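# Stack four numbered cartons in descending order on a pallet

## Task

Build a single straight, upright column from the four identical cube cartons, placed entirely on the small square wooden pallet, with no bench item in contact with it. Each carton's number is printed on its bottom face, and every carton must end up sitting on that same face. The biggest number goes at the bottom and each carton above must carry a smaller number than the one beneath it. Tipping a carton over on the table and back to read its number is allowed. The stack must stand unaided, so the gripper has to release and move away at the end.

## Robot and tools

Robot: one arm with six revolute joints and a two-finger gripper. In column order the joints are waist, shoulder, elbow, wrist pitch, wrist yaw, wrist roll. The base may sit slightly tilted on the table.

Scene frame: origin on the tabletop straight below the arm base. +z is up. +y is to the left when facing along +x. Camera extrinsics use this frame, in metres.

execute_actions takes "actions", a list holding at most one item, plus an optional boolean "pictures".
- Empty list: no command is sent. It returns the current state with camera images.
- Motion item: {"rows": [[...]], "steps": n}. n runs 3 to 15 and defaults to 15. Each control step lasts 1/30 s. Rows are applied one per step, and the last row repeats if there are fewer rows than steps. At most 15 rows.
- Wait item: {"steps": n} with n up to 300. No command is sent. It returns once n steps have passed since the previous result, and your reply time counts toward them.
Images come back only with an empty list or with "pictures": true. A refused call sends nothing to the robot.

Each row has 7 numbers, each in [-1, 1]. It is one list for the single arm.
- Numbers 1 to 6 are joint offsets, not poses. They are measured from the joint angles in the most recent result that reported them, not from the previous row. Before any result has shown angles, and for second and later calls within one reply, they count from where the joints are when the action begins.
- Scale: 1.0 equals 1.202 rad for the waist, 1.258 for the shoulder, 1.238 for the elbow, 2.073 for wrist pitch, and 2.022 each for wrist yaw and wrist roll.
- Number 7 is the absolute gripper opening: +1 fully open (0.094 m between pads), -1 closed.

Joint ranges in rad:
- waist -2.618 to 3.054
- shoulder 0 to 3.142
- elbow 0 to 3.142
- wrist pitch -1.571 to 1.571
- wrist yaw -1.571 to 1.571
- wrist roll -2.094 to 2.094

A real limit may differ from these by up to 0.036 rad either way. A call is refused if any joint is aimed more than 0.036 rad outward past its stated end. A target beyond the real end, and further out than the joint already is, gets clipped to that end, and the result then says "joint sent to its limit". That line may refer to an earlier action that is still running. If the line is absent, that does not prove the joint has more room.

Speed limits:
- Each step, a joint's target stays within a fixed lead of its measured angle: waist 0.202 rad, shoulder 0.258, elbow 0.238, wrist pitch 0.573, wrist yaw and wrist roll 0.522. Big moves therefore take several steps.
- If the targets would carry the gripper more than 70 mm from where it is measured, all targets are pulled back proportionally.

Holding the arm still: all-zero offsets are not a pause. They drive the arm back toward the reference angles, and it can sag under gravity. To hold a posture, make the first call of each reply command offsets back to the desired angles, and send zeros in later calls. Increase the correction if a joint keeps falling short.

Between calls, the arm keeps moving toward the last row sent. It stops pursuing that target once motion nearly stalls or a step is HELD. After that, only a new action moves it further. Fingers already moving finish their motion.

Timing: each result is taken 3 steps before its action ends. Those 3 steps run while you compose the next reply, and the next action starts after them.

Result lines:
- Joint positions (rad) and Joint velocities (rad/s), in column order, then the finger gap (m, m/s).
- grip_measured: the finger opening on the same -1..1 scale you command. It can be off by about 1 mm, and the offset stays constant within a scene.
- "joint command not followed": a clearance check altered or blocked targets. Mounting blocks and posts count as part of the arm.
- HELD: marks steps where your row, or part of it, was not sent.
- MOTOR HOT: appears from 75 °C. At 90 °C the arm halts for 10 s. At 100 °C the motors and gripper go limp and the arm drops. These stops appear as OVER-TEMPERATURE FAULT lines.

Gripping:
- Command an opening about 0.03 below grip_measured for a firm hold. A smaller margin gives a lighter hold.
- Pad force tops out around 50 to 62 N, can be lower on some grippers, and is weaker on very thin parts.
- Holding loads heats the motors, including while you think, so avoid long idle grasps.

Disturbances: occasional brief tugs can hit a held part or nudge loose objects.

zoom_image: {"camera": name, "region": [x0, y0, x1, y1]} in pixels of that camera's latest image, with the origin at the top-left. The region can be at most 504x504. It returns a finer view of that region.

Cameras:
- cam_high: 672x504, pinhole with radial distortion, positioned near (0.84, -0.23, 1.30).
- cam_low: 672x504, positioned near (0.24, -0.68, 0.43).
- cam_wrist: 504x504 fisheye on the hand. Its pose is not given.
Calibrations may be off by a couple of degrees and several mm. Results with pictures list any cameras whose calibration changed.

finished_scene: {"scene": n}, where n is the current scene's number. It ends that scene irreversibly, then reports success and the next task. Replying without any tool call ends everything.

Avoid:
- knocking or placing anything off the table, which fails the task
- drops, slips, slams, hard impacts and heavy pushing
- stacks that stay up only because the gripper is holding them
- fault stops
Move smoothly, open the gripper and withdraw before finishing.

Each tool is called after "Request:" as name(argument=value, ...) on one line, values as JSON.

## Session

Request:
execute_actions(actions=[])

Scene clock: 0.00 s of 8408.00 s.
grip_measured=+1.000
Joint positions: [ 0.532  2.365  1.378 -0.572  0.008 -1.188  0.094]
Joint velocities: [ 0.007 -0.002 -0.002  0.095 -0.037 -0.007  0.   ]
Motor temperatures (°C, as the motors report them): [23 21 24 22 21 22]

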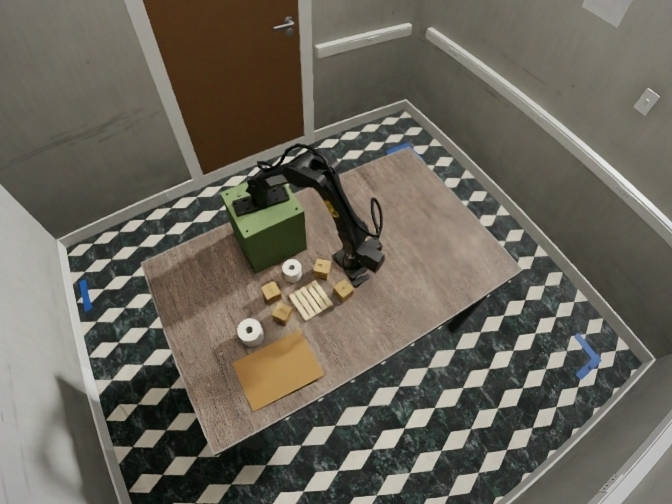

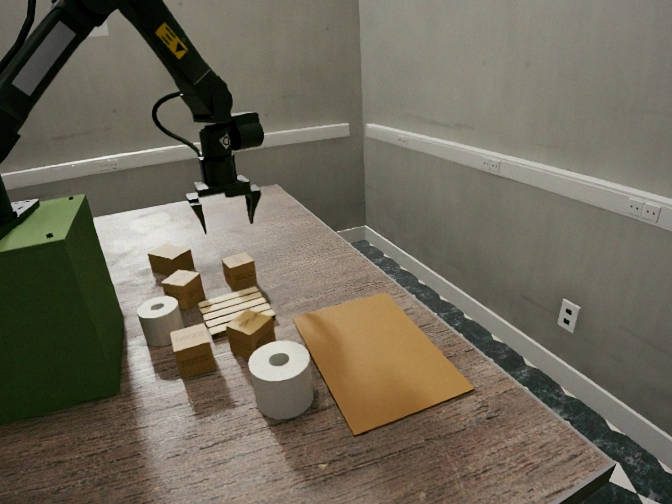

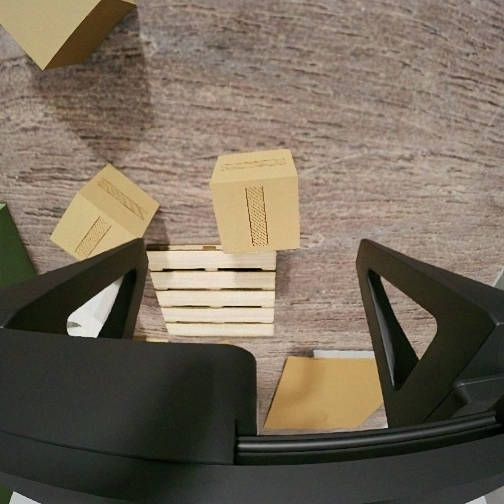

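Request:
zoom_image(camera="cam_high", region=[200, 140, 420, 400])

Request:
zoom_image(camera="cam_low", region=[0, 100, 340, 430])

Region (200, 140, 420, 400) of cam_high's 672x504 image, scaled by 1.938, with more detail than that image has; it fills the left 426 columns of this view, and the rest is white.

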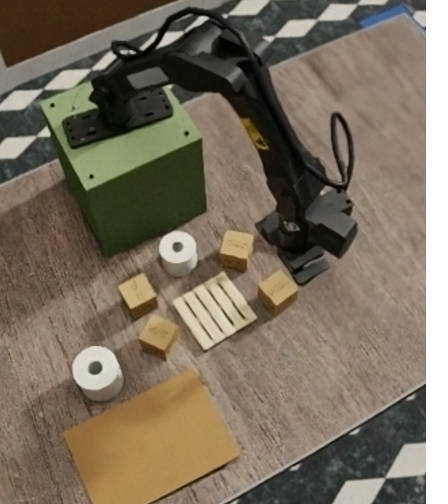

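Region (0, 100, 340, 430) of cam_low's 672x504 image, scaled by 1.482, with more detail than that image has; it fills the top 489 rows of this view, and the rest is white.

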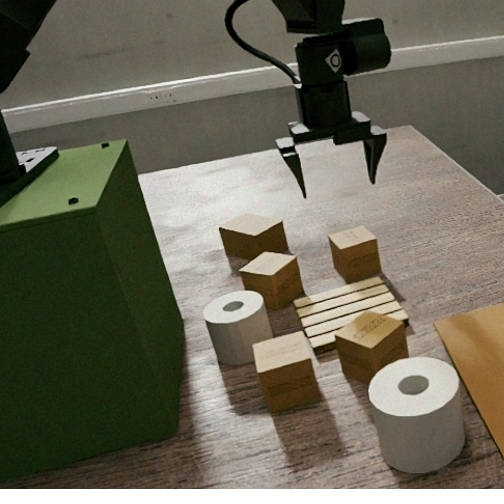

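Request:
execute_actions(actions=[{"rows": [[-0.179, 0, 0, 0, 0, -0.106, 1]], "steps": 15}], pictures=true)

Scene clock: 2.10 s of 8408.00 s.
grip_measured=+1.000
Joint positions: [ 0.29   2.365  1.378 -0.571  0.026 -1.379  0.094]
Joint velocities: [ 0.291 -0.007  0.002 -0.007  0.037 -0.125  0.   ]
Motor temperatures (°C, as the motors report them): [23 21 24 22 21 22]
Steps of this call (steps 1 to 51: nothing new was sent; steps 52 to 63: the first 12 steps of this action). Readings (joint positions):
52: [0.517 2.365 1.378 -0.572 0.001 -1.218]
53: [0.490 2.365 1.378 -0.572 -0.005 -1.250]
55: [0.403 2.365 1.378 -0.572 -0.005 -1.302]
59: [0.276 2.365 1.378 -0.571 0.021 -1.356]
63: the state above

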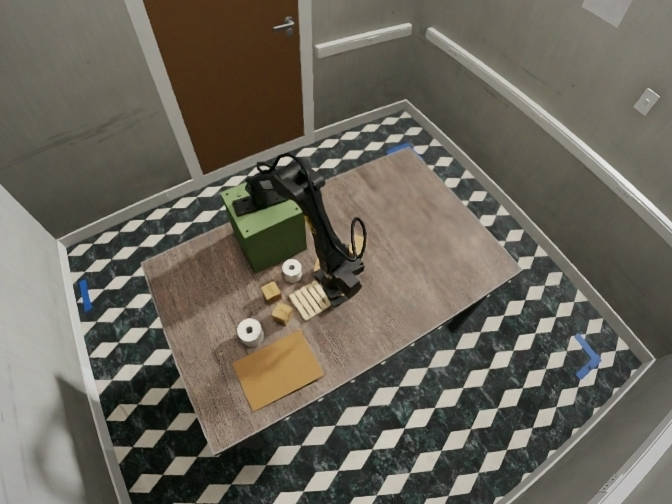

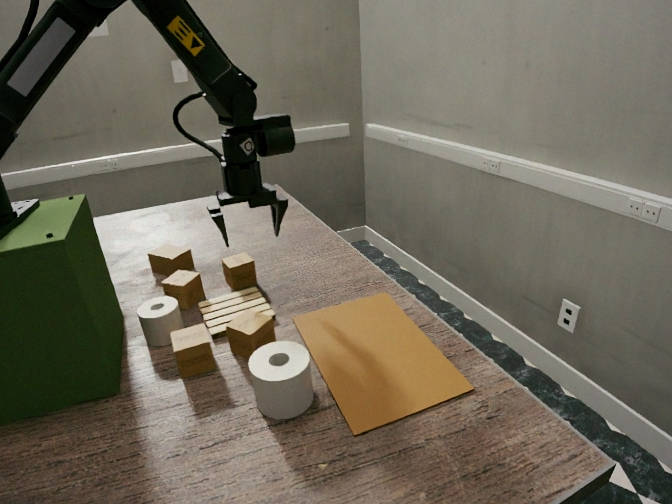

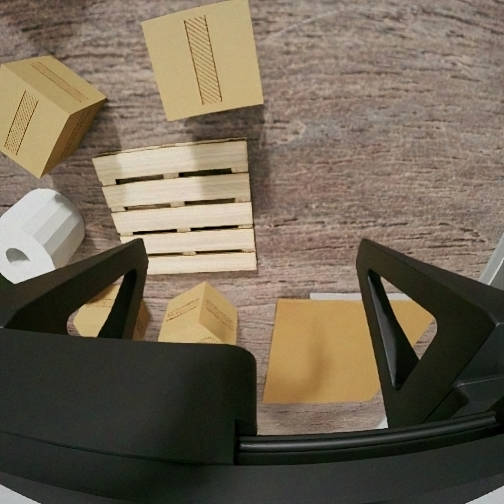

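Request:
execute_actions(actions=[])

Request:
zoom_image(camera="cam_high", region=[220, 150, 400, 330])

Request:
zoom_image(camera="cam_low", region=[130, 60, 330, 300])

Scene clock: 2.20 s of 8408.00 s.
grip_measured=+1.000
Joint positions: [ 0.313  2.365  1.378 -0.571  0.024 -1.387  0.094]
Joint velocities: [ 0.134  0.007  0.007 -0.022  0.022 -0.051  0.   ]
Motor temperatures (°C, as the motors report them): [23 21 24 22 21 22]
Kept back: nothing.
Steps of this call (steps 1 to 3: the last 3 steps of your previous action). Readings (joint positions):
1: [0.299 2.365 1.378 -0.571 0.026 -1.382]
2: [0.307 2.365 1.378 -0.571 0.025 -1.385]
3: the state above

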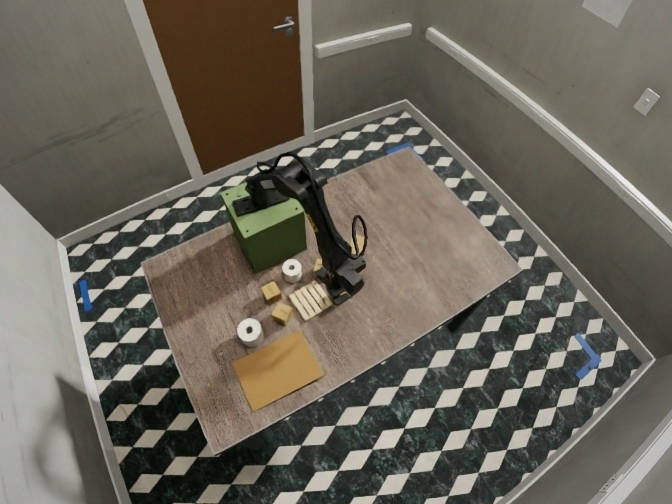

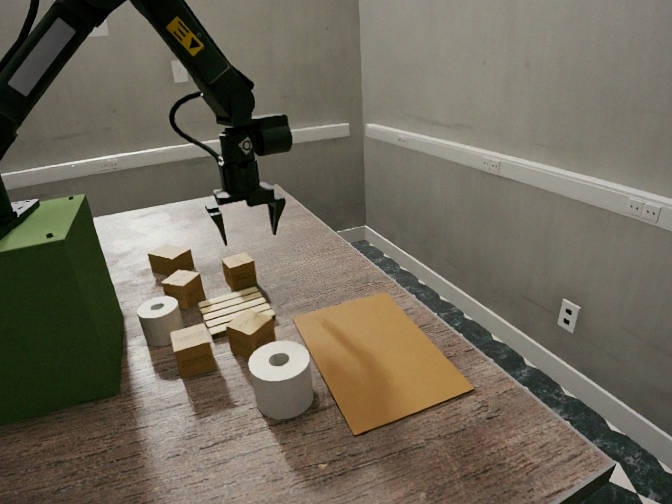

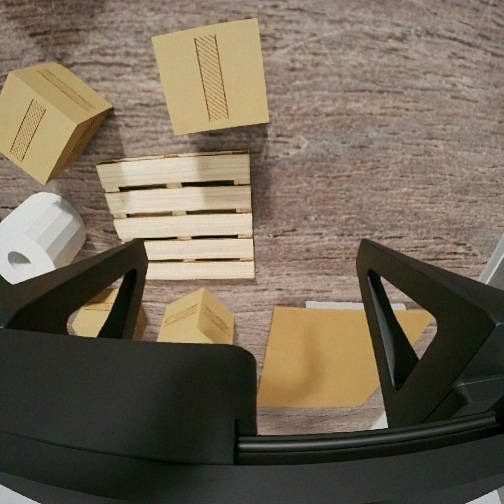

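Region (220, 150, 400, 330) of cam_high's 672x504 image, scaled by 2.800, with more detail than that image has.

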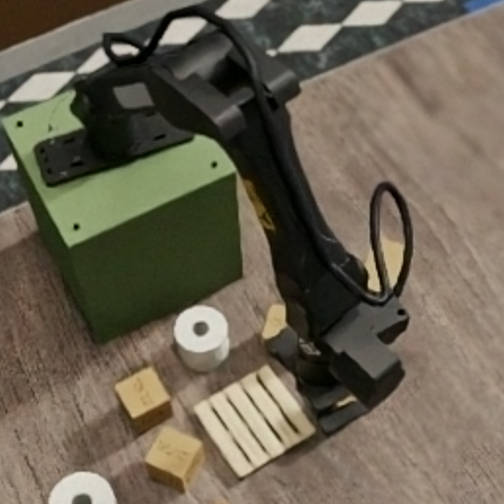

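Region (130, 60, 330, 300) of cam_low's 672x504 image, scaled by 2.100, with more detail than that image has.

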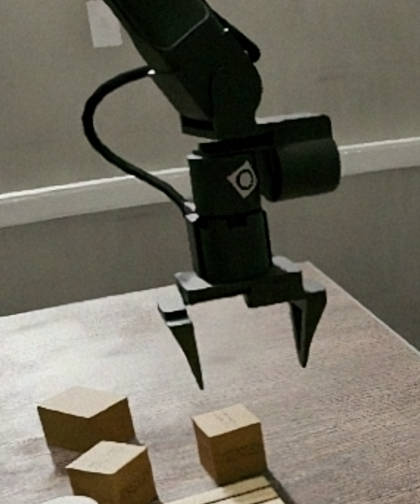

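Request:
execute_actions(actions=[{"rows": [[0.005,0.005,0,0.003,0,0,1],[0.012,0.012,0.001,0.007,-0.001,0.001,1],[0.022,0.023,0.001,0.013,-0.002,0.002,1],[0.033,0.035,0.002,0.02,-0.003,0.002,1],[0.045,0.047,0.003,0.027,-0.004,0.003,1],[0.057,0.06,0.003,0.034,-0.005,0.004,1],[0.068,0.071,0.004,0.04,-0.006,0.005,1],[0.078,0.082,0.005,0.046,-0.006,0.006,1],[0.086,0.09,0.005,0.051,-0.007,0.006,1],[0.091,0.096,0.006,0.054,-0.008,0.007,1],[0.095,0.099,0.006,0.056,-0.008,0.007,1]], "steps": 15}])

Request:
execute_actions(actions=[{"steps": 12}], pictures=true)

Scene clock: 3.50 s of 8408.00 s.
grip_measured=+1.000
Joint positions: [ 0.422  2.479  1.378 -0.492  0.022 -1.383  0.094]
Joint velocities: [ 0.31   0.325 -0.007  0.066 -0.022 -0.051  0.   ]
Motor temperatures (°C, as the motors report them): [23 22 24 22 21 22]
Steps of this call (steps 1 to 27: the robot went on to your last target; steps 28 to 39: the first 12 steps of this action). Readings (joint positions):
28: [0.319 2.365 1.378 -0.571 0.022 -1.395]
29: [0.319 2.365 1.378 -0.571 0.023 -1.394]
31: [0.323 2.370 1.378 -0.564 0.024 -1.392]
35: [0.364 2.417 1.378 -0.523 0.024 -1.387]
39: the state above

Scene clock: 3.90 s of 8408.00 s.
grip_measured=+1.000
Joint positions: [ 0.434  2.494  1.378 -0.471  0.02  -1.379  0.094]
Joint velocities: [ 0.007  0.007 -0.002 -0.066  0.051 -0.066  0.   ]
Motor temperatures (°C, as the motors report them): [23 22 24 22 21 22]
Kept back: nothing.
Steps of this call (steps 1 to 3: the last 3 steps of your previous action; steps 4 to 12: the robot went on to your last target). Readings (joint positions):
1: [0.430 2.488 1.378 -0.490 0.021 -1.382]
2: [0.435 2.493 1.378 -0.489 0.020 -1.382]
4: [0.436 2.494 1.378 -0.487 0.020 -1.381]
8: [0.434 2.494 1.378 -0.475 0.020 -1.380]
12: the state above

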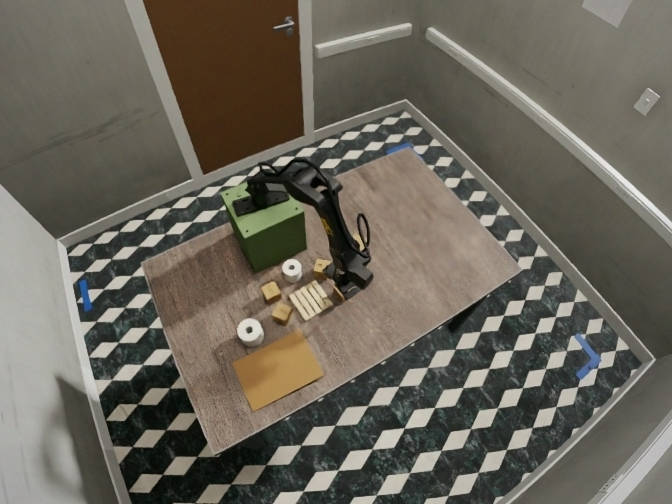

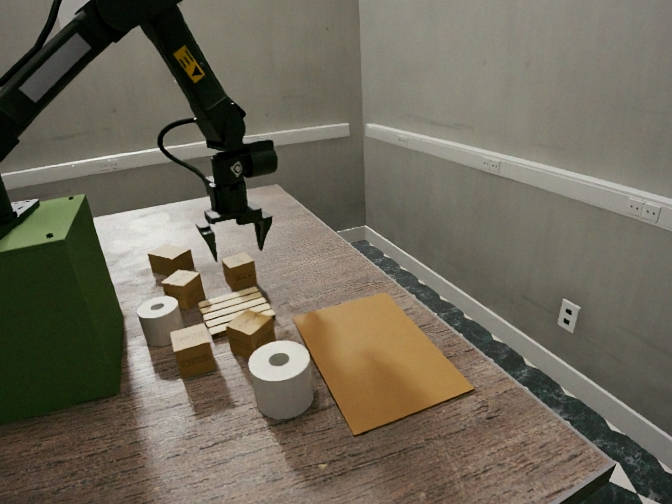

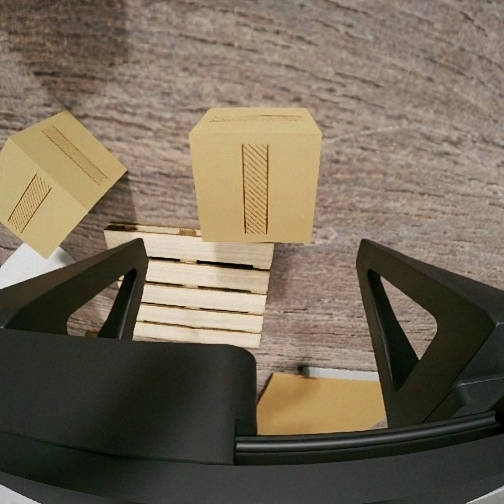

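Request:
execute_actions(actions=[{"rows": [[0.001,0.004,0.001,0.003,0,0,1],[0.002,0.01,0.002,0.007,0,0.001,1],[0.003,0.02,0.003,0.013,0,0.002,1],[0.005,0.03,0.005,0.02,0,0.003,1],[0.006,0.04,0.007,0.027,0,0.004,1],[0.008,0.051,0.009,0.034,0,0.005,1],[0.01,0.061,0.01,0.04,0,0.006,1],[0.011,0.07,0.012,0.046,0,0.007,1],[0.012,0.077,0.013,0.051,0,0.007,1],[0.013,0.082,0.014,0.054,0,0.008,1],[0.013,0.085,0.0145,0.0555,0,0.008,1]], "steps": 15}])

Request:
execute_actions(actions=[{"steps": 12}], pictures=true)

Scene clock: 4.70 s of 8408.00 s.
grip_measured=+1.000
Joint positions: [ 0.44   2.588  1.378 -0.395  0.021 -1.373  0.094]
Joint velocities: [ 0.037  0.271 -0.002  0.051  0.022 -0.051  0.   ]
Motor temperatures (°C, as the motors report them): [23 22 24 22 21 22]
Steps of this call (steps 1 to 12: the robot went on to your last target; steps 13 to 24: the first 12 steps of this action). Readings (joint positions):
13: [0.434 2.494 1.378 -0.469 0.020 -1.379]
14: [0.434 2.494 1.378 -0.469 0.020 -1.379]
16: [0.434 2.497 1.378 -0.464 0.020 -1.379]
20: [0.435 2.535 1.378 -0.425 0.020 -1.376]
24: the state above

Scene clock: 5.10 s of 8408.00 s.
grip_measured=+1.000
Joint positions: [ 0.443  2.602  1.378 -0.373  0.021 -1.369  0.094]
Joint velocities: [-0.007 -0.002 -0.022 -0.037 -0.051 -0.007  0.   ]
Motor temperatures (°C, as the motors report them): [23 22 24 22 21 22]
Kept back: nothing.
Steps of this call (steps 1 to 3: the last 3 steps of your previous action; steps 4 to 12: the robot went on to your last target). Readings (joint positions):
1: [0.441 2.596 1.378 -0.393 0.021 -1.372]
2: [0.442 2.600 1.378 -0.391 0.021 -1.371]
4: [0.443 2.602 1.378 -0.389 0.021 -1.371]
8: [0.443 2.602 1.378 -0.377 0.021 -1.370]
12: the state above

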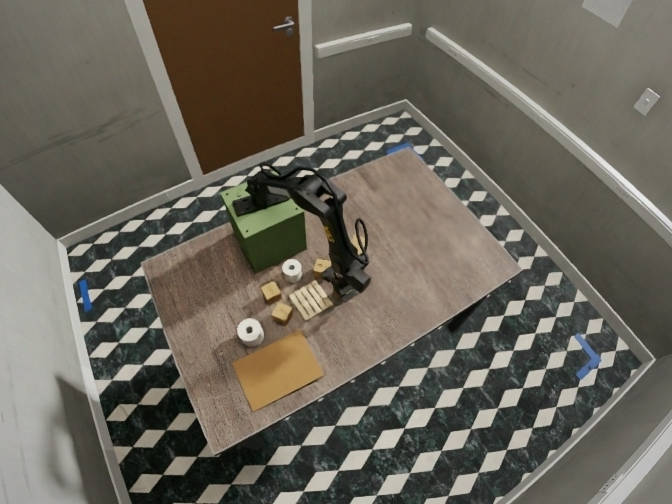

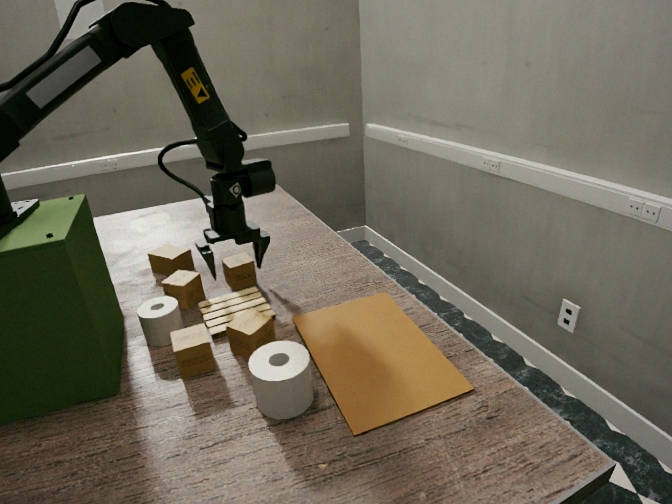

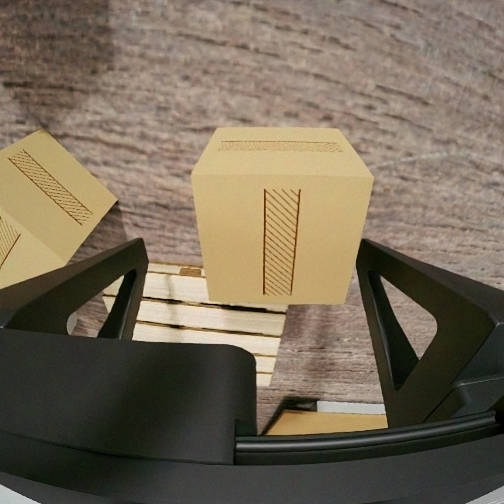

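Request:
zoom_image(camera="cam_low", region=[150, 180, 310, 320])

Region (150, 180, 310, 320) of cam_low's 672x504 image, scaled by 3.150, with more detail than that image has; it fills the top 441 rows of this view, and the rest is white.

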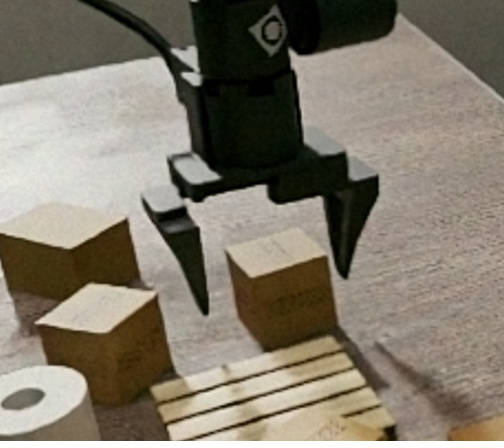

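Request:
execute_actions(actions=[{"rows": [[0.005,0,0.02,0.008,0,0,1],[0.005,0.004,0.028,0.012,0,0,1],[0.005,0.01,0.034,0.016,0,0,1],[0.005,0.016,0.038,0.02,0,0,1],[0.005,0.022,0.04,0.023,0,0,1],[0.005,0.028,0.04,0.025,0,0,1],[0.005,0.032,0.04,0.026,0,0,1]], "steps": 15}])

Request:
execute_actions(actions=[{"steps": 8}], pictures=true)

Scene clock: 5.87 s of 8408.00 s.
grip_measured=+1.000
Joint positions: [ 0.443  2.627  1.408 -0.336  0.022 -1.369  0.094]
Joint velocities: [-0.002  0.046 -0.012  0.022  0.051  0.081  0.   ]
Motor temperatures (°C, as the motors report them): [23 22 24 22 21 22]
Steps of this call (steps 1 to 11: the robot went on to your last target; steps 12 to 23: the first 12 steps of this action). Readings (joint positions):
12: [0.443 2.602 1.378 -0.371 0.021 -1.369]
13: [0.443 2.602 1.380 -0.371 0.021 -1.369]
15: [0.443 2.603 1.387 -0.370 0.021 -1.369]
19: [0.443 2.616 1.407 -0.344 0.021 -1.369]
23: the state above

Scene clock: 6.13 s of 8408.00 s.
grip_measured=+1.000
Joint positions: [ 0.443  2.63   1.408 -0.334  0.022 -1.369  0.094]
Joint velocities: [ 0.002  0.007  0.002 -0.022  0.037 -0.11   0.   ]
Motor temperatures (°C, as the motors report them): [23 22 24 22 21 22]
Kept back: nothing.
Steps of this call (steps 1 to 3: the last 3 steps of your previous action; steps 4 to 8: the robot went on to your last target). Readings (joint positions):
1: [0.443 2.629 1.408 -0.336 0.022 -1.369]
2: [0.443 2.630 1.408 -0.336 0.022 -1.369]
4: [0.443 2.630 1.408 -0.336 0.022 -1.369]
8: the state above

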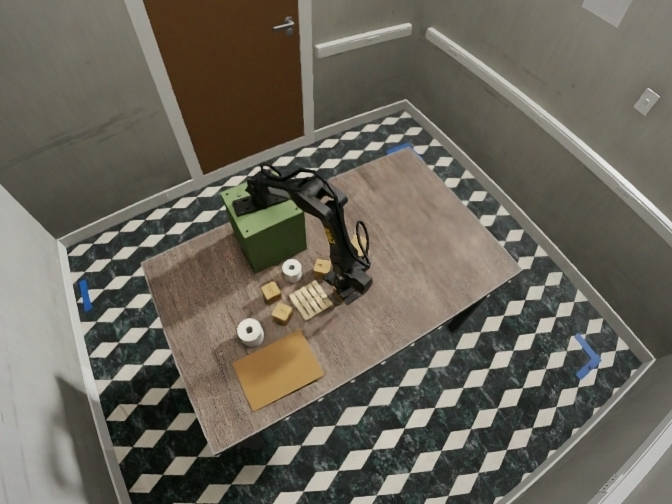

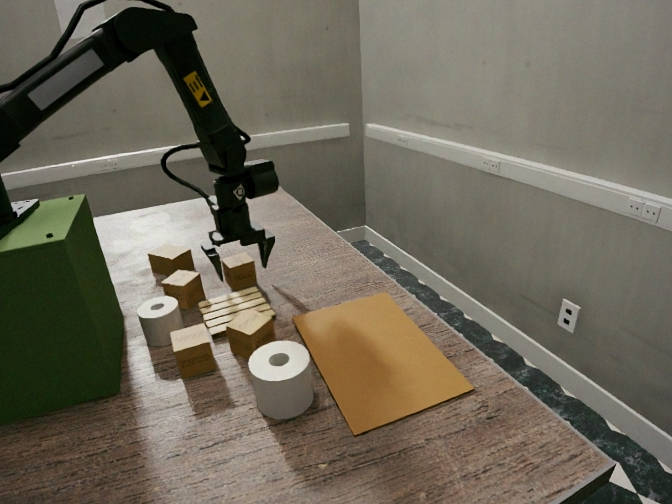

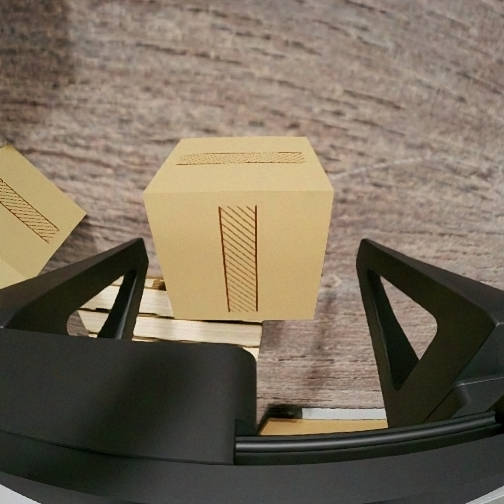

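Request:
execute_actions(actions=[{"rows": [[0,0.015,0.016,0.007,0,0,0.9],[0,0.022,0.016,0.007,0,0,0.8],[0,0.022,0.016,0.007,0,0,0.7],[0,0.022,0.016,0.007,0,0,0.6],[0,0.022,0.016,0.007,0,0,0.5],[0,0.022,0.016,0.007,0,0,0.4],[0,0.022,0.016,0.007,0,0,0.3],[0,0.022,0.016,0.007,0,0,0.22],[0,0.022,0.016,0.007,0,0,0.15],[0,0.022,0.016,0.007,0,0,0.1],[0,0.022,0.016,0.007,0,0,0.05],[0,0.022,0.016,0.007,0,0,0.0]], "steps": 15}])

Request:
execute_actions(actions=[{"steps": 10}])

Scene clock: 6.67 s of 8408.00 s.
grip_measured=+0.134
Joint positions: [ 0.443  2.646  1.408 -0.331  0.022 -1.369  0.053]
Joint velocities: [-0.007 -0.002 -0.012  0.007 -0.007 -0.022 -0.001]
Motor temperatures (°C, as the motors report them): [23 22 24 22 21 22]
Steps of this call (steps 1 to 4: the robot went on to your last target; steps 5 to 16: the first 12 steps of this action). Readings (joint positions):
5: [0.443 2.630 1.408 -0.334 0.022 -1.369]
6: [0.443 2.631 1.408 -0.334 0.022 -1.369]
8: [0.443 2.636 1.408 -0.332 0.022 -1.369]
12: [0.443 2.645 1.408 -0.332 0.022 -1.369]
16: the state above

Scene clock: 7.00 s of 8408.00 s.
grip_measured=+0.134
Joint positions: [ 0.443  2.646  1.408 -0.331  0.023 -1.369  0.053]
Joint velocities: [ 0.007  0.002 -0.002 -0.066  0.022 -0.051  0.   ]
Motor temperatures (°C, as the motors report them): [23 23 24 22 21 22]
Kept back: nothing.
Steps of this call (steps 1 to 3: the last 3 steps of your previous action; steps 4 to 10: the robot went on to your last target). Readings (joint positions):
1: [0.443 2.646 1.408 -0.331 0.023 -1.369]
2: [0.443 2.646 1.408 -0.331 0.023 -1.369]
4: [0.443 2.646 1.408 -0.331 0.023 -1.369]
8: [0.443 2.646 1.408 -0.331 0.023 -1.369]
10: the state above

Request:
execute_actions(actions=[{"rows": [[0,-0.005,0.016,-0.003,0,0,0.09],[0,-0.016,0.016,-0.01,0,0,0.09],[0,-0.032,0.016,-0.02,0,0,0.09],[0,-0.052,0.016,-0.032,0,0,0.09],[0,-0.075,0.016,-0.046,0,0,0.09],[0,-0.1,0.016,-0.06,0.01,0,0.09],[0,-0.125,0.016,-0.075,0.03,0,0.09],[0,-0.148,0.016,-0.09,0.06,0,0.09],[0,-0.168,0.016,-0.102,0.09,0,0.09],[0,-0.184,0.016,-0.112,0.12,0,0.09],[0,-0.195,0.016,-0.118,0.15,0,0.09],[0,-0.2,0.016,-0.121,0.18,0,0.09],[0,-0.2,0.016,-0.121,0.21,0,0.09],[0,-0.2,0.016,-0.121,0.23,0,0.09],[0,-0.2,0.016,-0.121,0.25,0,0.09]], "steps": 15}])

Request:
execute_actions(actions=[{"steps": 10}], pictures=true)

Scene clock: 7.67 s of 8408.00 s.
grip_measured=+0.134
Joint positions: [ 0.443  2.44   1.408 -0.492  0.198 -1.369  0.053]
Joint velocities: [ 0.007 -0.833  0.007 -0.256  1.326  0.007 -0.   ]
Motor temperatures (°C, as the motors report them): [23 23 24 22 21 22]
Steps of this call (steps 1 to 8: the robot went on to your last target; steps 9 to 20: the first 12 steps of this action). Readings (joint positions):
9: [0.443 2.646 1.408 -0.331 0.023 -1.369]
10: [0.443 2.646 1.408 -0.331 0.023 -1.369]
12: [0.443 2.641 1.408 -0.340 0.024 -1.369]
16: [0.443 2.570 1.408 -0.421 0.055 -1.369]
20: the state above

Scene clock: 8.00 s of 8408.00 s.
grip_measured=+0.134
Joint positions: [ 0.443  2.39   1.421 -0.548  0.482 -1.369  0.053]
Joint velocities: [ 0.007 -0.012  0.002 -0.095  0.286 -0.022  0.   ]
Motor temperatures (°C, as the motors report them): [23 23 24 22 21 22]
Kept back: nothing.
Steps of this call (steps 1 to 3: the last 3 steps of your previous action; steps 4 to 10: the robot went on to your last target). Readings (joint positions):
1: [0.443 2.416 1.411 -0.502 0.245 -1.369]
2: [0.443 2.400 1.415 -0.509 0.292 -1.369]
4: [0.443 2.389 1.421 -0.514 0.377 -1.369]
8: [0.443 2.390 1.421 -0.540 0.462 -1.369]
10: the state above

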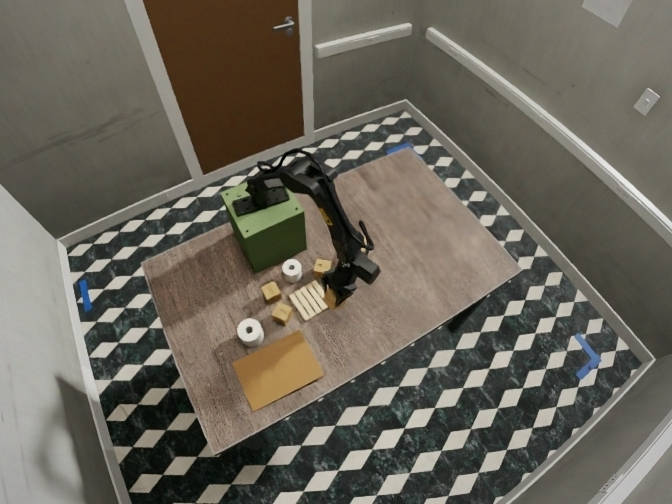

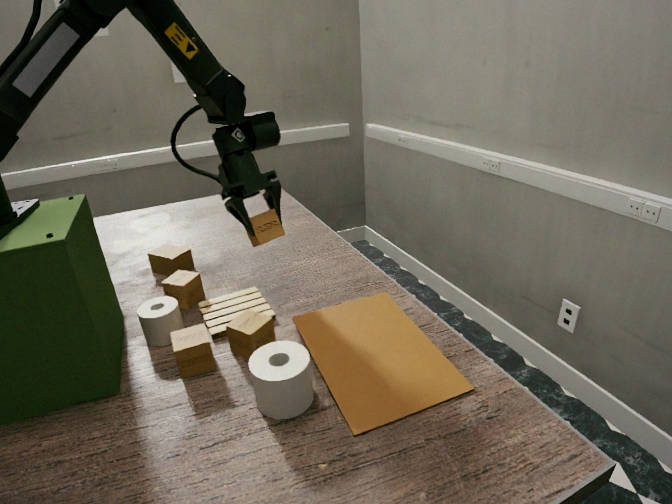

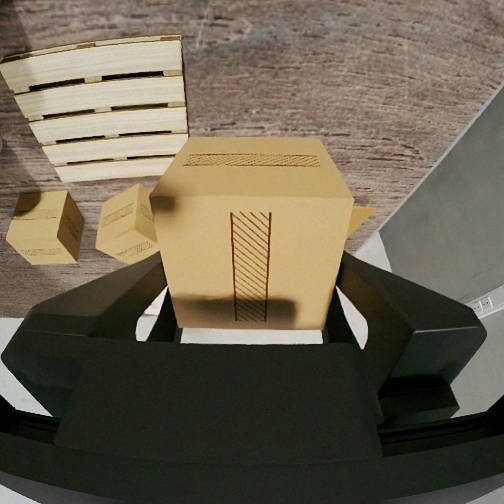

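Positive yaw swings toward the low camera. Continue yaw to ~1.25.

Request:
execute_actions(actions=[{"rows": [[0,0,0.01,-0.01,0.04,0,0.09],[0,0,0.01,-0.01,0.08,0,0.09],[0,0,0.01,-0.01,0.12,0,0.09],[0,0,0.01,-0.01,0.16,0,0.09],[0,0,0.01,-0.01,0.2,0,0.09],[0,0,0.01,-0.01,0.24,0,0.09],[0,0,0.01,-0.01,0.28,0,0.09],[0,0,0.01,-0.01,0.32,0,0.09],[0,0,0.01,-0.01,0.35,0,0.09],[0,0,0.01,-0.01,0.38,0,0.09],[0,0,0.01,-0.01,0.4,0,0.09]], "steps": 15}])

Request:
execute_actions(actions=[{"steps": 8}], pictures=true)

Request:
zoom_image(camera="cam_low", region=[220, 120, 380, 260])

Scene clock: 8.53 s of 8408.00 s.
grip_measured=+0.134
Joint positions: [ 0.443  2.39   1.421 -0.555  1.072 -1.369  0.053]
Joint velocities: [-0.002 -0.007 -0.012 -0.066  1.282 -0.022 -0.   ]
Motor temperatures (°C, as the motors report them): [23 23 24 22 21 22]
Steps of this call (steps 1 to 4: the robot went on to your last target; steps 5 to 16: the first 12 steps of this action). Readings (joint positions):
5: [0.443 2.390 1.421 -0.555 0.509 -1.369]
6: [0.443 2.390 1.421 -0.555 0.528 -1.369]
8: [0.443 2.390 1.421 -0.555 0.601 -1.369]
12: [0.443 2.390 1.421 -0.555 0.833 -1.369]
16: the state above

Scene clock: 8.80 s of 8408.00 s.
grip_measured=+0.134
Joint positions: [ 0.443  2.39   1.421 -0.555  1.229 -1.369  0.053]
Joint velocities: [-0.002 -0.007 -0.002 -0.022  0.3   -0.022  0.   ]
Motor temperatures (°C, as the motors report them): [23 23 24 22 21 22]
Kept back: nothing.
Steps of this call (steps 1 to 3: the last 3 steps of your previous action; steps 4 to 8: the robot went on to your last target). Readings (joint positions):
1: [0.443 2.390 1.421 -0.555 1.112 -1.369]
2: [0.443 2.390 1.421 -0.555 1.143 -1.369]
4: [0.443 2.390 1.421 -0.555 1.186 -1.369]
8: the state above

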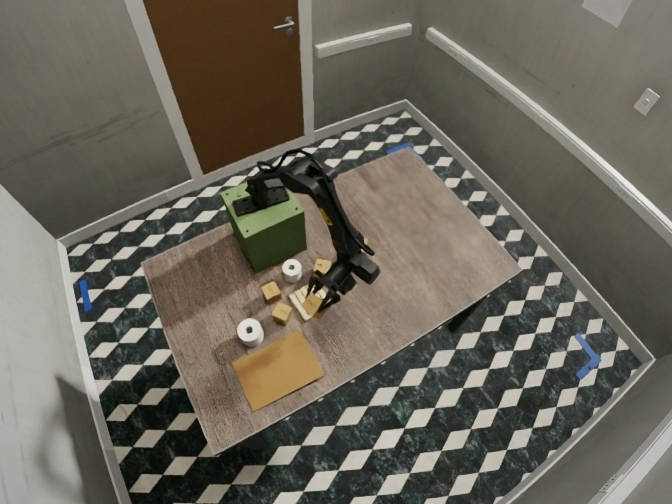

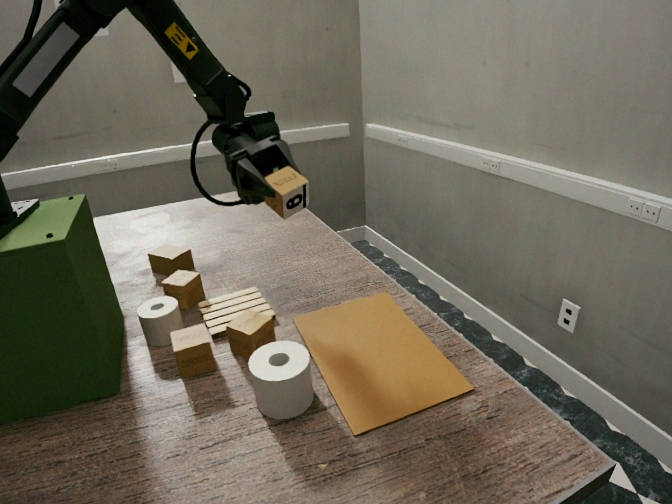

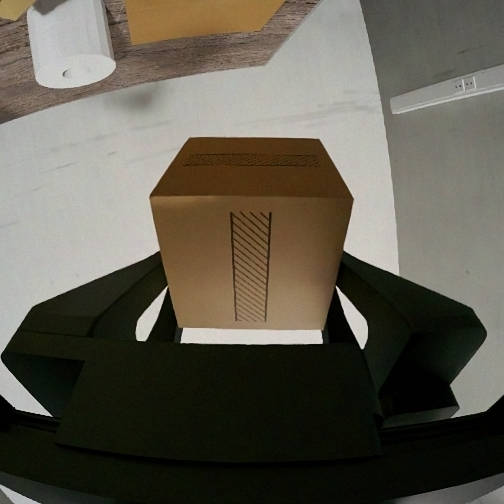

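Region (220, 120, 380, 260) of cam_low's 672x504 image, scaled by 3.150, with more detail than that image has; it fills the top 441 rows of this view, and the rest is white.

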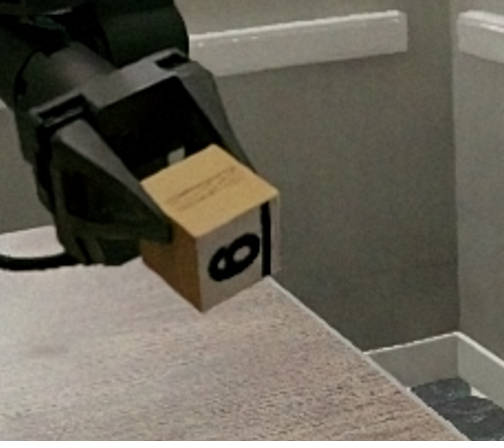

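Request:
zoom_image(camera="cam_low", region=[265, 170, 325, 225])

Region (265, 170, 325, 225) of cam_low's 672x504 image, scaled by 8.400, with more detail than that image has; it fills the top 462 rows of this view, and the rest is white.

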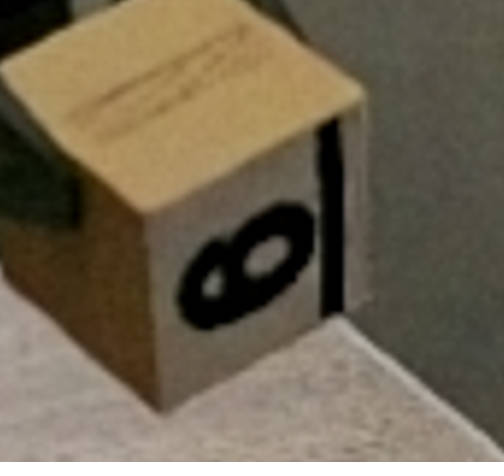

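Request:
execute_actions(actions=[{"rows": [[0,0,0.01,0,-0.03,0,0.09],[0,0,0.01,0,-0.08,0,0.09],[0,0,0.01,0,-0.14,0,0.09],[0,0,0.01,0,-0.2,0,0.09],[0,0,0.01,0,-0.26,0,0.09],[0,0,0.01,0,-0.32,0,0.09],[0,0,0.01,0,-0.38,0,0.09],[0,0,0.01,0,-0.44,0,0.09],[0,0,0.01,0,-0.5,0,0.09],[0,0.005,0.01,0.003,-0.55,0,0.09],[0,0.015,0.01,0.009,-0.58,0,0.09],[0,0.03,0.01,0.018,-0.6,0,0.09],[0,0.05,0.01,0.03,-0.605,0,0.09],[0,0.07,0.01,0.042,-0.605,0,0.09],[0,0.09,0.01,0.054,-0.605,0,0.09]], "steps": 15}])

Request:
execute_actions(actions=[{"steps": 12}])

Scene clock: 9.47 s of 8408.00 s.
grip_measured=+0.134
Joint positions: [ 0.443  2.395  1.421 -0.551  0.363 -1.369  0.053]
Joint velocities: [ 0.002  0.12   0.012  0.168 -2.337  0.037  0.   ]
Motor temperatures (°C, as the motors report them): [23 23 24 22 21 22]
Steps of this call (steps 1 to 8: the robot went on to your last target; steps 9 to 20: the first 12 steps of this action). Readings (joint positions):
9: [0.443 2.390 1.421 -0.555 1.239 -1.369]
10: [0.443 2.390 1.421 -0.555 1.208 -1.369]
12: [0.443 2.390 1.421 -0.555 1.096 -1.369]
16: [0.443 2.390 1.421 -0.555 0.747 -1.369]
20: the state above

Scene clock: 9.87 s of 8408.00 s.
grip_measured=+0.134
Joint positions: [ 0.443  2.518  1.421 -0.471  0.044 -1.369  0.053]
Joint velocities: [-0.002 -0.012 -0.012  0.168 -0.139 -0.037 -0.001]
Motor temperatures (°C, as the motors report them): [23 23 24 22 21 22]
Kept back: nothing.
Steps of this call (steps 1 to 3: the last 3 steps of your previous action; steps 4 to 12: the robot went on to your last target). Readings (joint positions):
1: [0.443 2.402 1.421 -0.543 0.291 -1.369]
2: [0.443 2.415 1.421 -0.529 0.234 -1.369]
4: [0.443 2.453 1.421 -0.496 0.154 -1.369]
8: [0.443 2.513 1.421 -0.479 0.075 -1.369]
12: the state above

Request:
execute_actions(actions=[{"rows": [[0,0.004,0.01,0.01,-0.018,0,0.09],[0,0.012,0.01,0.015,-0.018,0,0.09],[0,0.022,0.01,0.021,-0.018,0,0.09],[0,0.034,0.01,0.028,-0.018,0,0.09],[0,0.046,0.01,0.035,-0.018,0,0.09],[0,0.058,0.01,0.042,-0.018,0,0.09],[0,0.069,0.01,0.049,-0.018,0,0.09],[0,0.079,0.01,0.055,-0.018,0,0.09],[0,0.087,0.01,0.06,-0.018,0,0.09],[0,0.093,0.01,0.064,-0.018,0,0.09],[0,0.098,0.01,0.067,-0.018,0,0.09],[0,0.101,0.01,0.069,-0.018,0,0.09],[0,0.103,0.01,0.0695,-0.018,0,0.09]], "steps": 15}])

Request:
execute_actions(actions=[{"steps": 10}])

Scene clock: 10.43 s of 8408.00 s.
grip_measured=+0.134
Joint positions: [ 0.443  2.631  1.421 -0.374  0.028 -1.369  0.053]
Joint velocities: [-0.002  0.344 -0.017  0.139 -0.022  0.037 -0.002]
Motor temperatures (°C, as the motors report them): [23 23 24 22 21 22]
Steps of this call (steps 1 to 5: the robot went on to your last target; steps 6 to 17: the first 12 steps of this action). Readings (joint positions):
6: [0.443 2.518 1.421 -0.461 0.030 -1.369]
7: [0.443 2.518 1.421 -0.461 0.030 -1.369]
9: [0.443 2.523 1.421 -0.452 0.029 -1.369]
13: [0.443 2.569 1.421 -0.407 0.028 -1.369]
17: the state above

Scene clock: 10.77 s of 8408.00 s.
grip_measured=+0.134
Joint positions: [ 0.443  2.65   1.421 -0.345  0.025 -1.369  0.053]
Joint velocities: [ 0.002  0.002 -0.017 -0.066 -0.037 -0.007  0.   ]
Motor temperatures (°C, as the motors report them): [23 23 24 22 21 22]
Kept back: nothing.
Steps of this call (steps 1 to 3: the last 3 steps of your previous action; steps 4 to 10: the robot went on to your last target). Readings (joint positions):
1: [0.443 2.641 1.421 -0.370 0.028 -1.369]
2: [0.443 2.649 1.421 -0.368 0.028 -1.369]
4: [0.443 2.650 1.421 -0.359 0.027 -1.369]
8: [0.443 2.650 1.421 -0.347 0.025 -1.369]
10: the state above

Request:
execute_actions(actions=[{"rows": [[0,0,0.01,0.007,0,0,0.25],[0,0,0.01,0.007,0,0,0.45],[0,0,0.01,0.007,0,0,0.65],[0,0,0.01,0.007,0,0,0.8],[0,-0.005,0.01,0.004,0,0,0.8],[0,-0.015,0.01,-0.003,0,0,0.8],[0,-0.03,0.01,-0.012,0,0,0.8],[0,-0.047,0.01,-0.024,0,0,0.8],[0,-0.065,0.01,-0.036,0,0,0.8],[0,-0.083,0.01,-0.048,0,0,0.8],[0,-0.1,0.01,-0.058,0,0,0.8],[0,-0.115,0.01,-0.066,0,0,0.8],[0,-0.125,0.01,-0.07,0,0,0.8],[0,-0.13,0.01,-0.072,0,0,0.8]], "steps": 15}])

Request:
execute_actions(actions=[{"steps": 6}])

Scene clock: 13.13 s of 8408.00 s.
grip_measured=+0.798
Joint positions: [ 0.443  2.587  1.421 -0.408  0.027 -1.369  0.084]
Joint velocities: [-0.002 -0.657 -0.007 -0.505 -0.022  0.051  0.001]
Motor temperatures (°C, as the motors report them): [23 24 24 22 21 22]
Steps of this call (steps 1 to 30: the robot went on to your last target; steps 31 to 59: nothing new was sent; steps 60 to 71: the first 12 steps of this action). Readings (joint positions):
60: [0.443 2.650 1.421 -0.342 0.026 -1.369]
61: [0.443 2.650 1.421 -0.342 0.026 -1.369]
63: [0.443 2.650 1.421 -0.342 0.026 -1.369]
67: [0.443 2.645 1.421 -0.347 0.026 -1.369]
71: the state above

Scene clock: 13.33 s of 8408.00 s.
grip_measured=+0.798
Joint positions: [ 0.443  2.486  1.421 -0.441  0.027 -1.369  0.084]
Joint velocities: [-0.002 -0.11   0.012 -0.081 -0.051  0.037  0.001]
Motor temperatures (°C, as the motors report them): [23 24 24 22 21 22]
Kept back: nothing.
Steps of this call (steps 1 to 3: the last 3 steps of your previous action; steps 4 to 6: the robot went on to your last target). Readings (joint positions):
1: [0.443 2.563 1.421 -0.422 0.027 -1.369]
2: [0.443 2.541 1.421 -0.432 0.027 -1.369]
4: [0.443 2.504 1.421 -0.440 0.027 -1.369]
6: the state above

Request:
execute_actions(actions=[{"rows": [[0.001,-0.003,-0.006,0.002,0,0.005,0.8],[0.003,-0.011,-0.024,0.007,0,0.018,0.8],[0.006,-0.023,-0.051,0.015,0,0.04,0.8],[0.01,-0.038,-0.086,0.025,0,0.067,0.8],[0.014,-0.057,-0.127,0.036,0,0.099,0.8],[0.02,-0.077,-0.172,0.049,0,0.134,0.8],[0.025,-0.099,-0.221,0.063,0,0.171,0.8],[0.031,-0.121,-0.269,0.077,0,0.209,0.8],[0.036,-0.142,-0.318,0.091,0,0.246,0.8],[0.041,-0.163,-0.363,0.104,0,0.281,0.8],[0.046,-0.181,-0.404,0.115,0,0.313,0.8],[0.05,-0.197,-0.439,0.125,0,0.34,0.8],[0.053,-0.209,-0.466,0.133,0,0.362,0.8],[0.055,-0.217,-0.484,0.138,0,0.375,0.8],[0.056,-0.219,-0.49,0.14,0,0.38,0.8]], "steps": 15}])

Request:
execute_actions(actions=[{"steps": 18}], pictures=true)

Scene clock: 13.93 s of 8408.00 s.
grip_measured=+0.798
Joint positions: [ 0.486  2.298  0.969 -0.28   0.03  -0.934  0.084]
Joint velocities: [ 0.252 -0.642 -1.502  0.344  0.007  1.59   0.001]
Motor temperatures (°C, as the motors report them): [23 24 24 22 21 22]
Steps of this call (steps 1 to 6: the robot went on to your last target; steps 7 to 18: the first 12 steps of this action). Readings (joint positions):
7: [0.443 2.485 1.421 -0.462 0.027 -1.369]
8: [0.443 2.485 1.418 -0.457 0.027 -1.364]
10: [0.443 2.476 1.389 -0.427 0.027 -1.331]
14: [0.454 2.399 1.204 -0.348 0.029 -1.168]
18: the state above

Scene clock: 14.53 s of 8408.00 s.
grip_measured=+0.798
Joint positions: [ 0.505  2.234  0.818 -0.175  0.03  -0.614  0.084]
Joint velocities: [ 0.002  0.012  0.007  0.022  0.007  0.051 -0.001]
Motor temperatures (°C, as the motors report them): [23 24 24 22 21 22]
Kept back: nothing.
Steps of this call (steps 1 to 3: the last 3 steps of your previous action; steps 4 to 18: the robot went on to your last target). Readings (joint positions):
1: [0.494 2.278 0.919 -0.268 0.030 -0.877]
2: [0.500 2.262 0.879 -0.258 0.030 -0.826]
4: [0.505 2.245 0.830 -0.248 0.030 -0.748]
8: [0.505 2.242 0.818 -0.217 0.030 -0.665]
18: the state above

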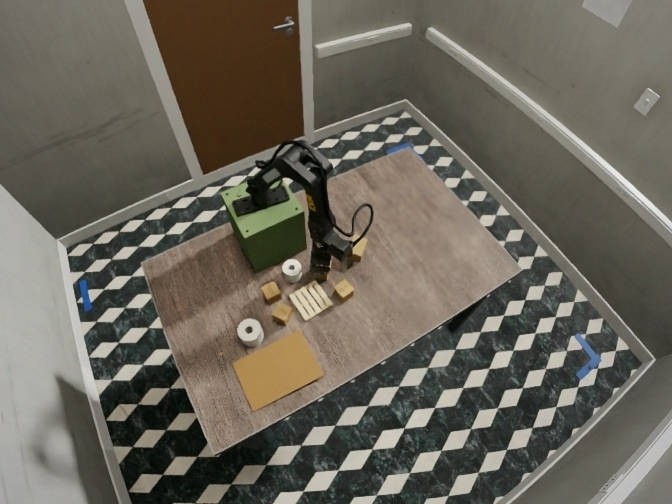

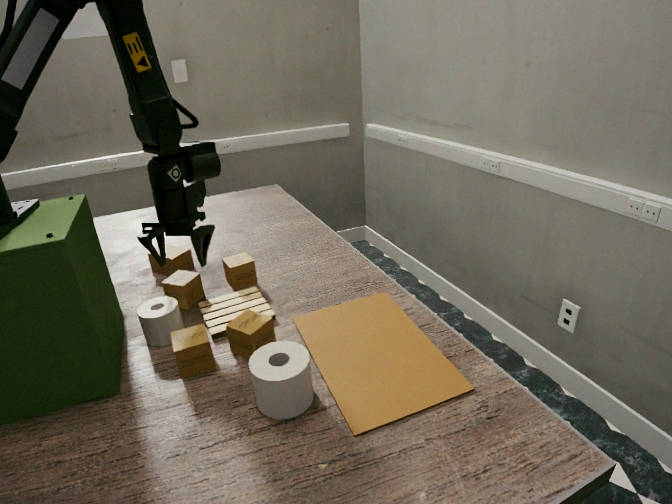

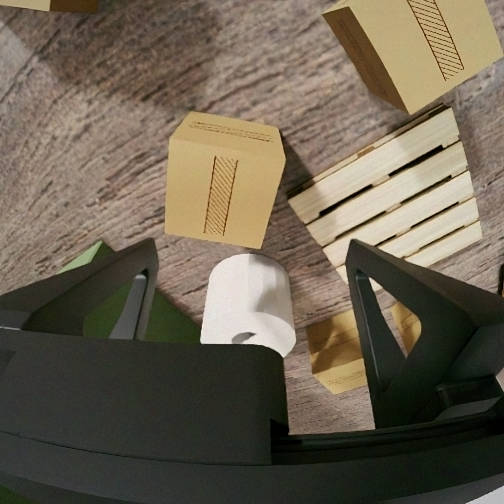

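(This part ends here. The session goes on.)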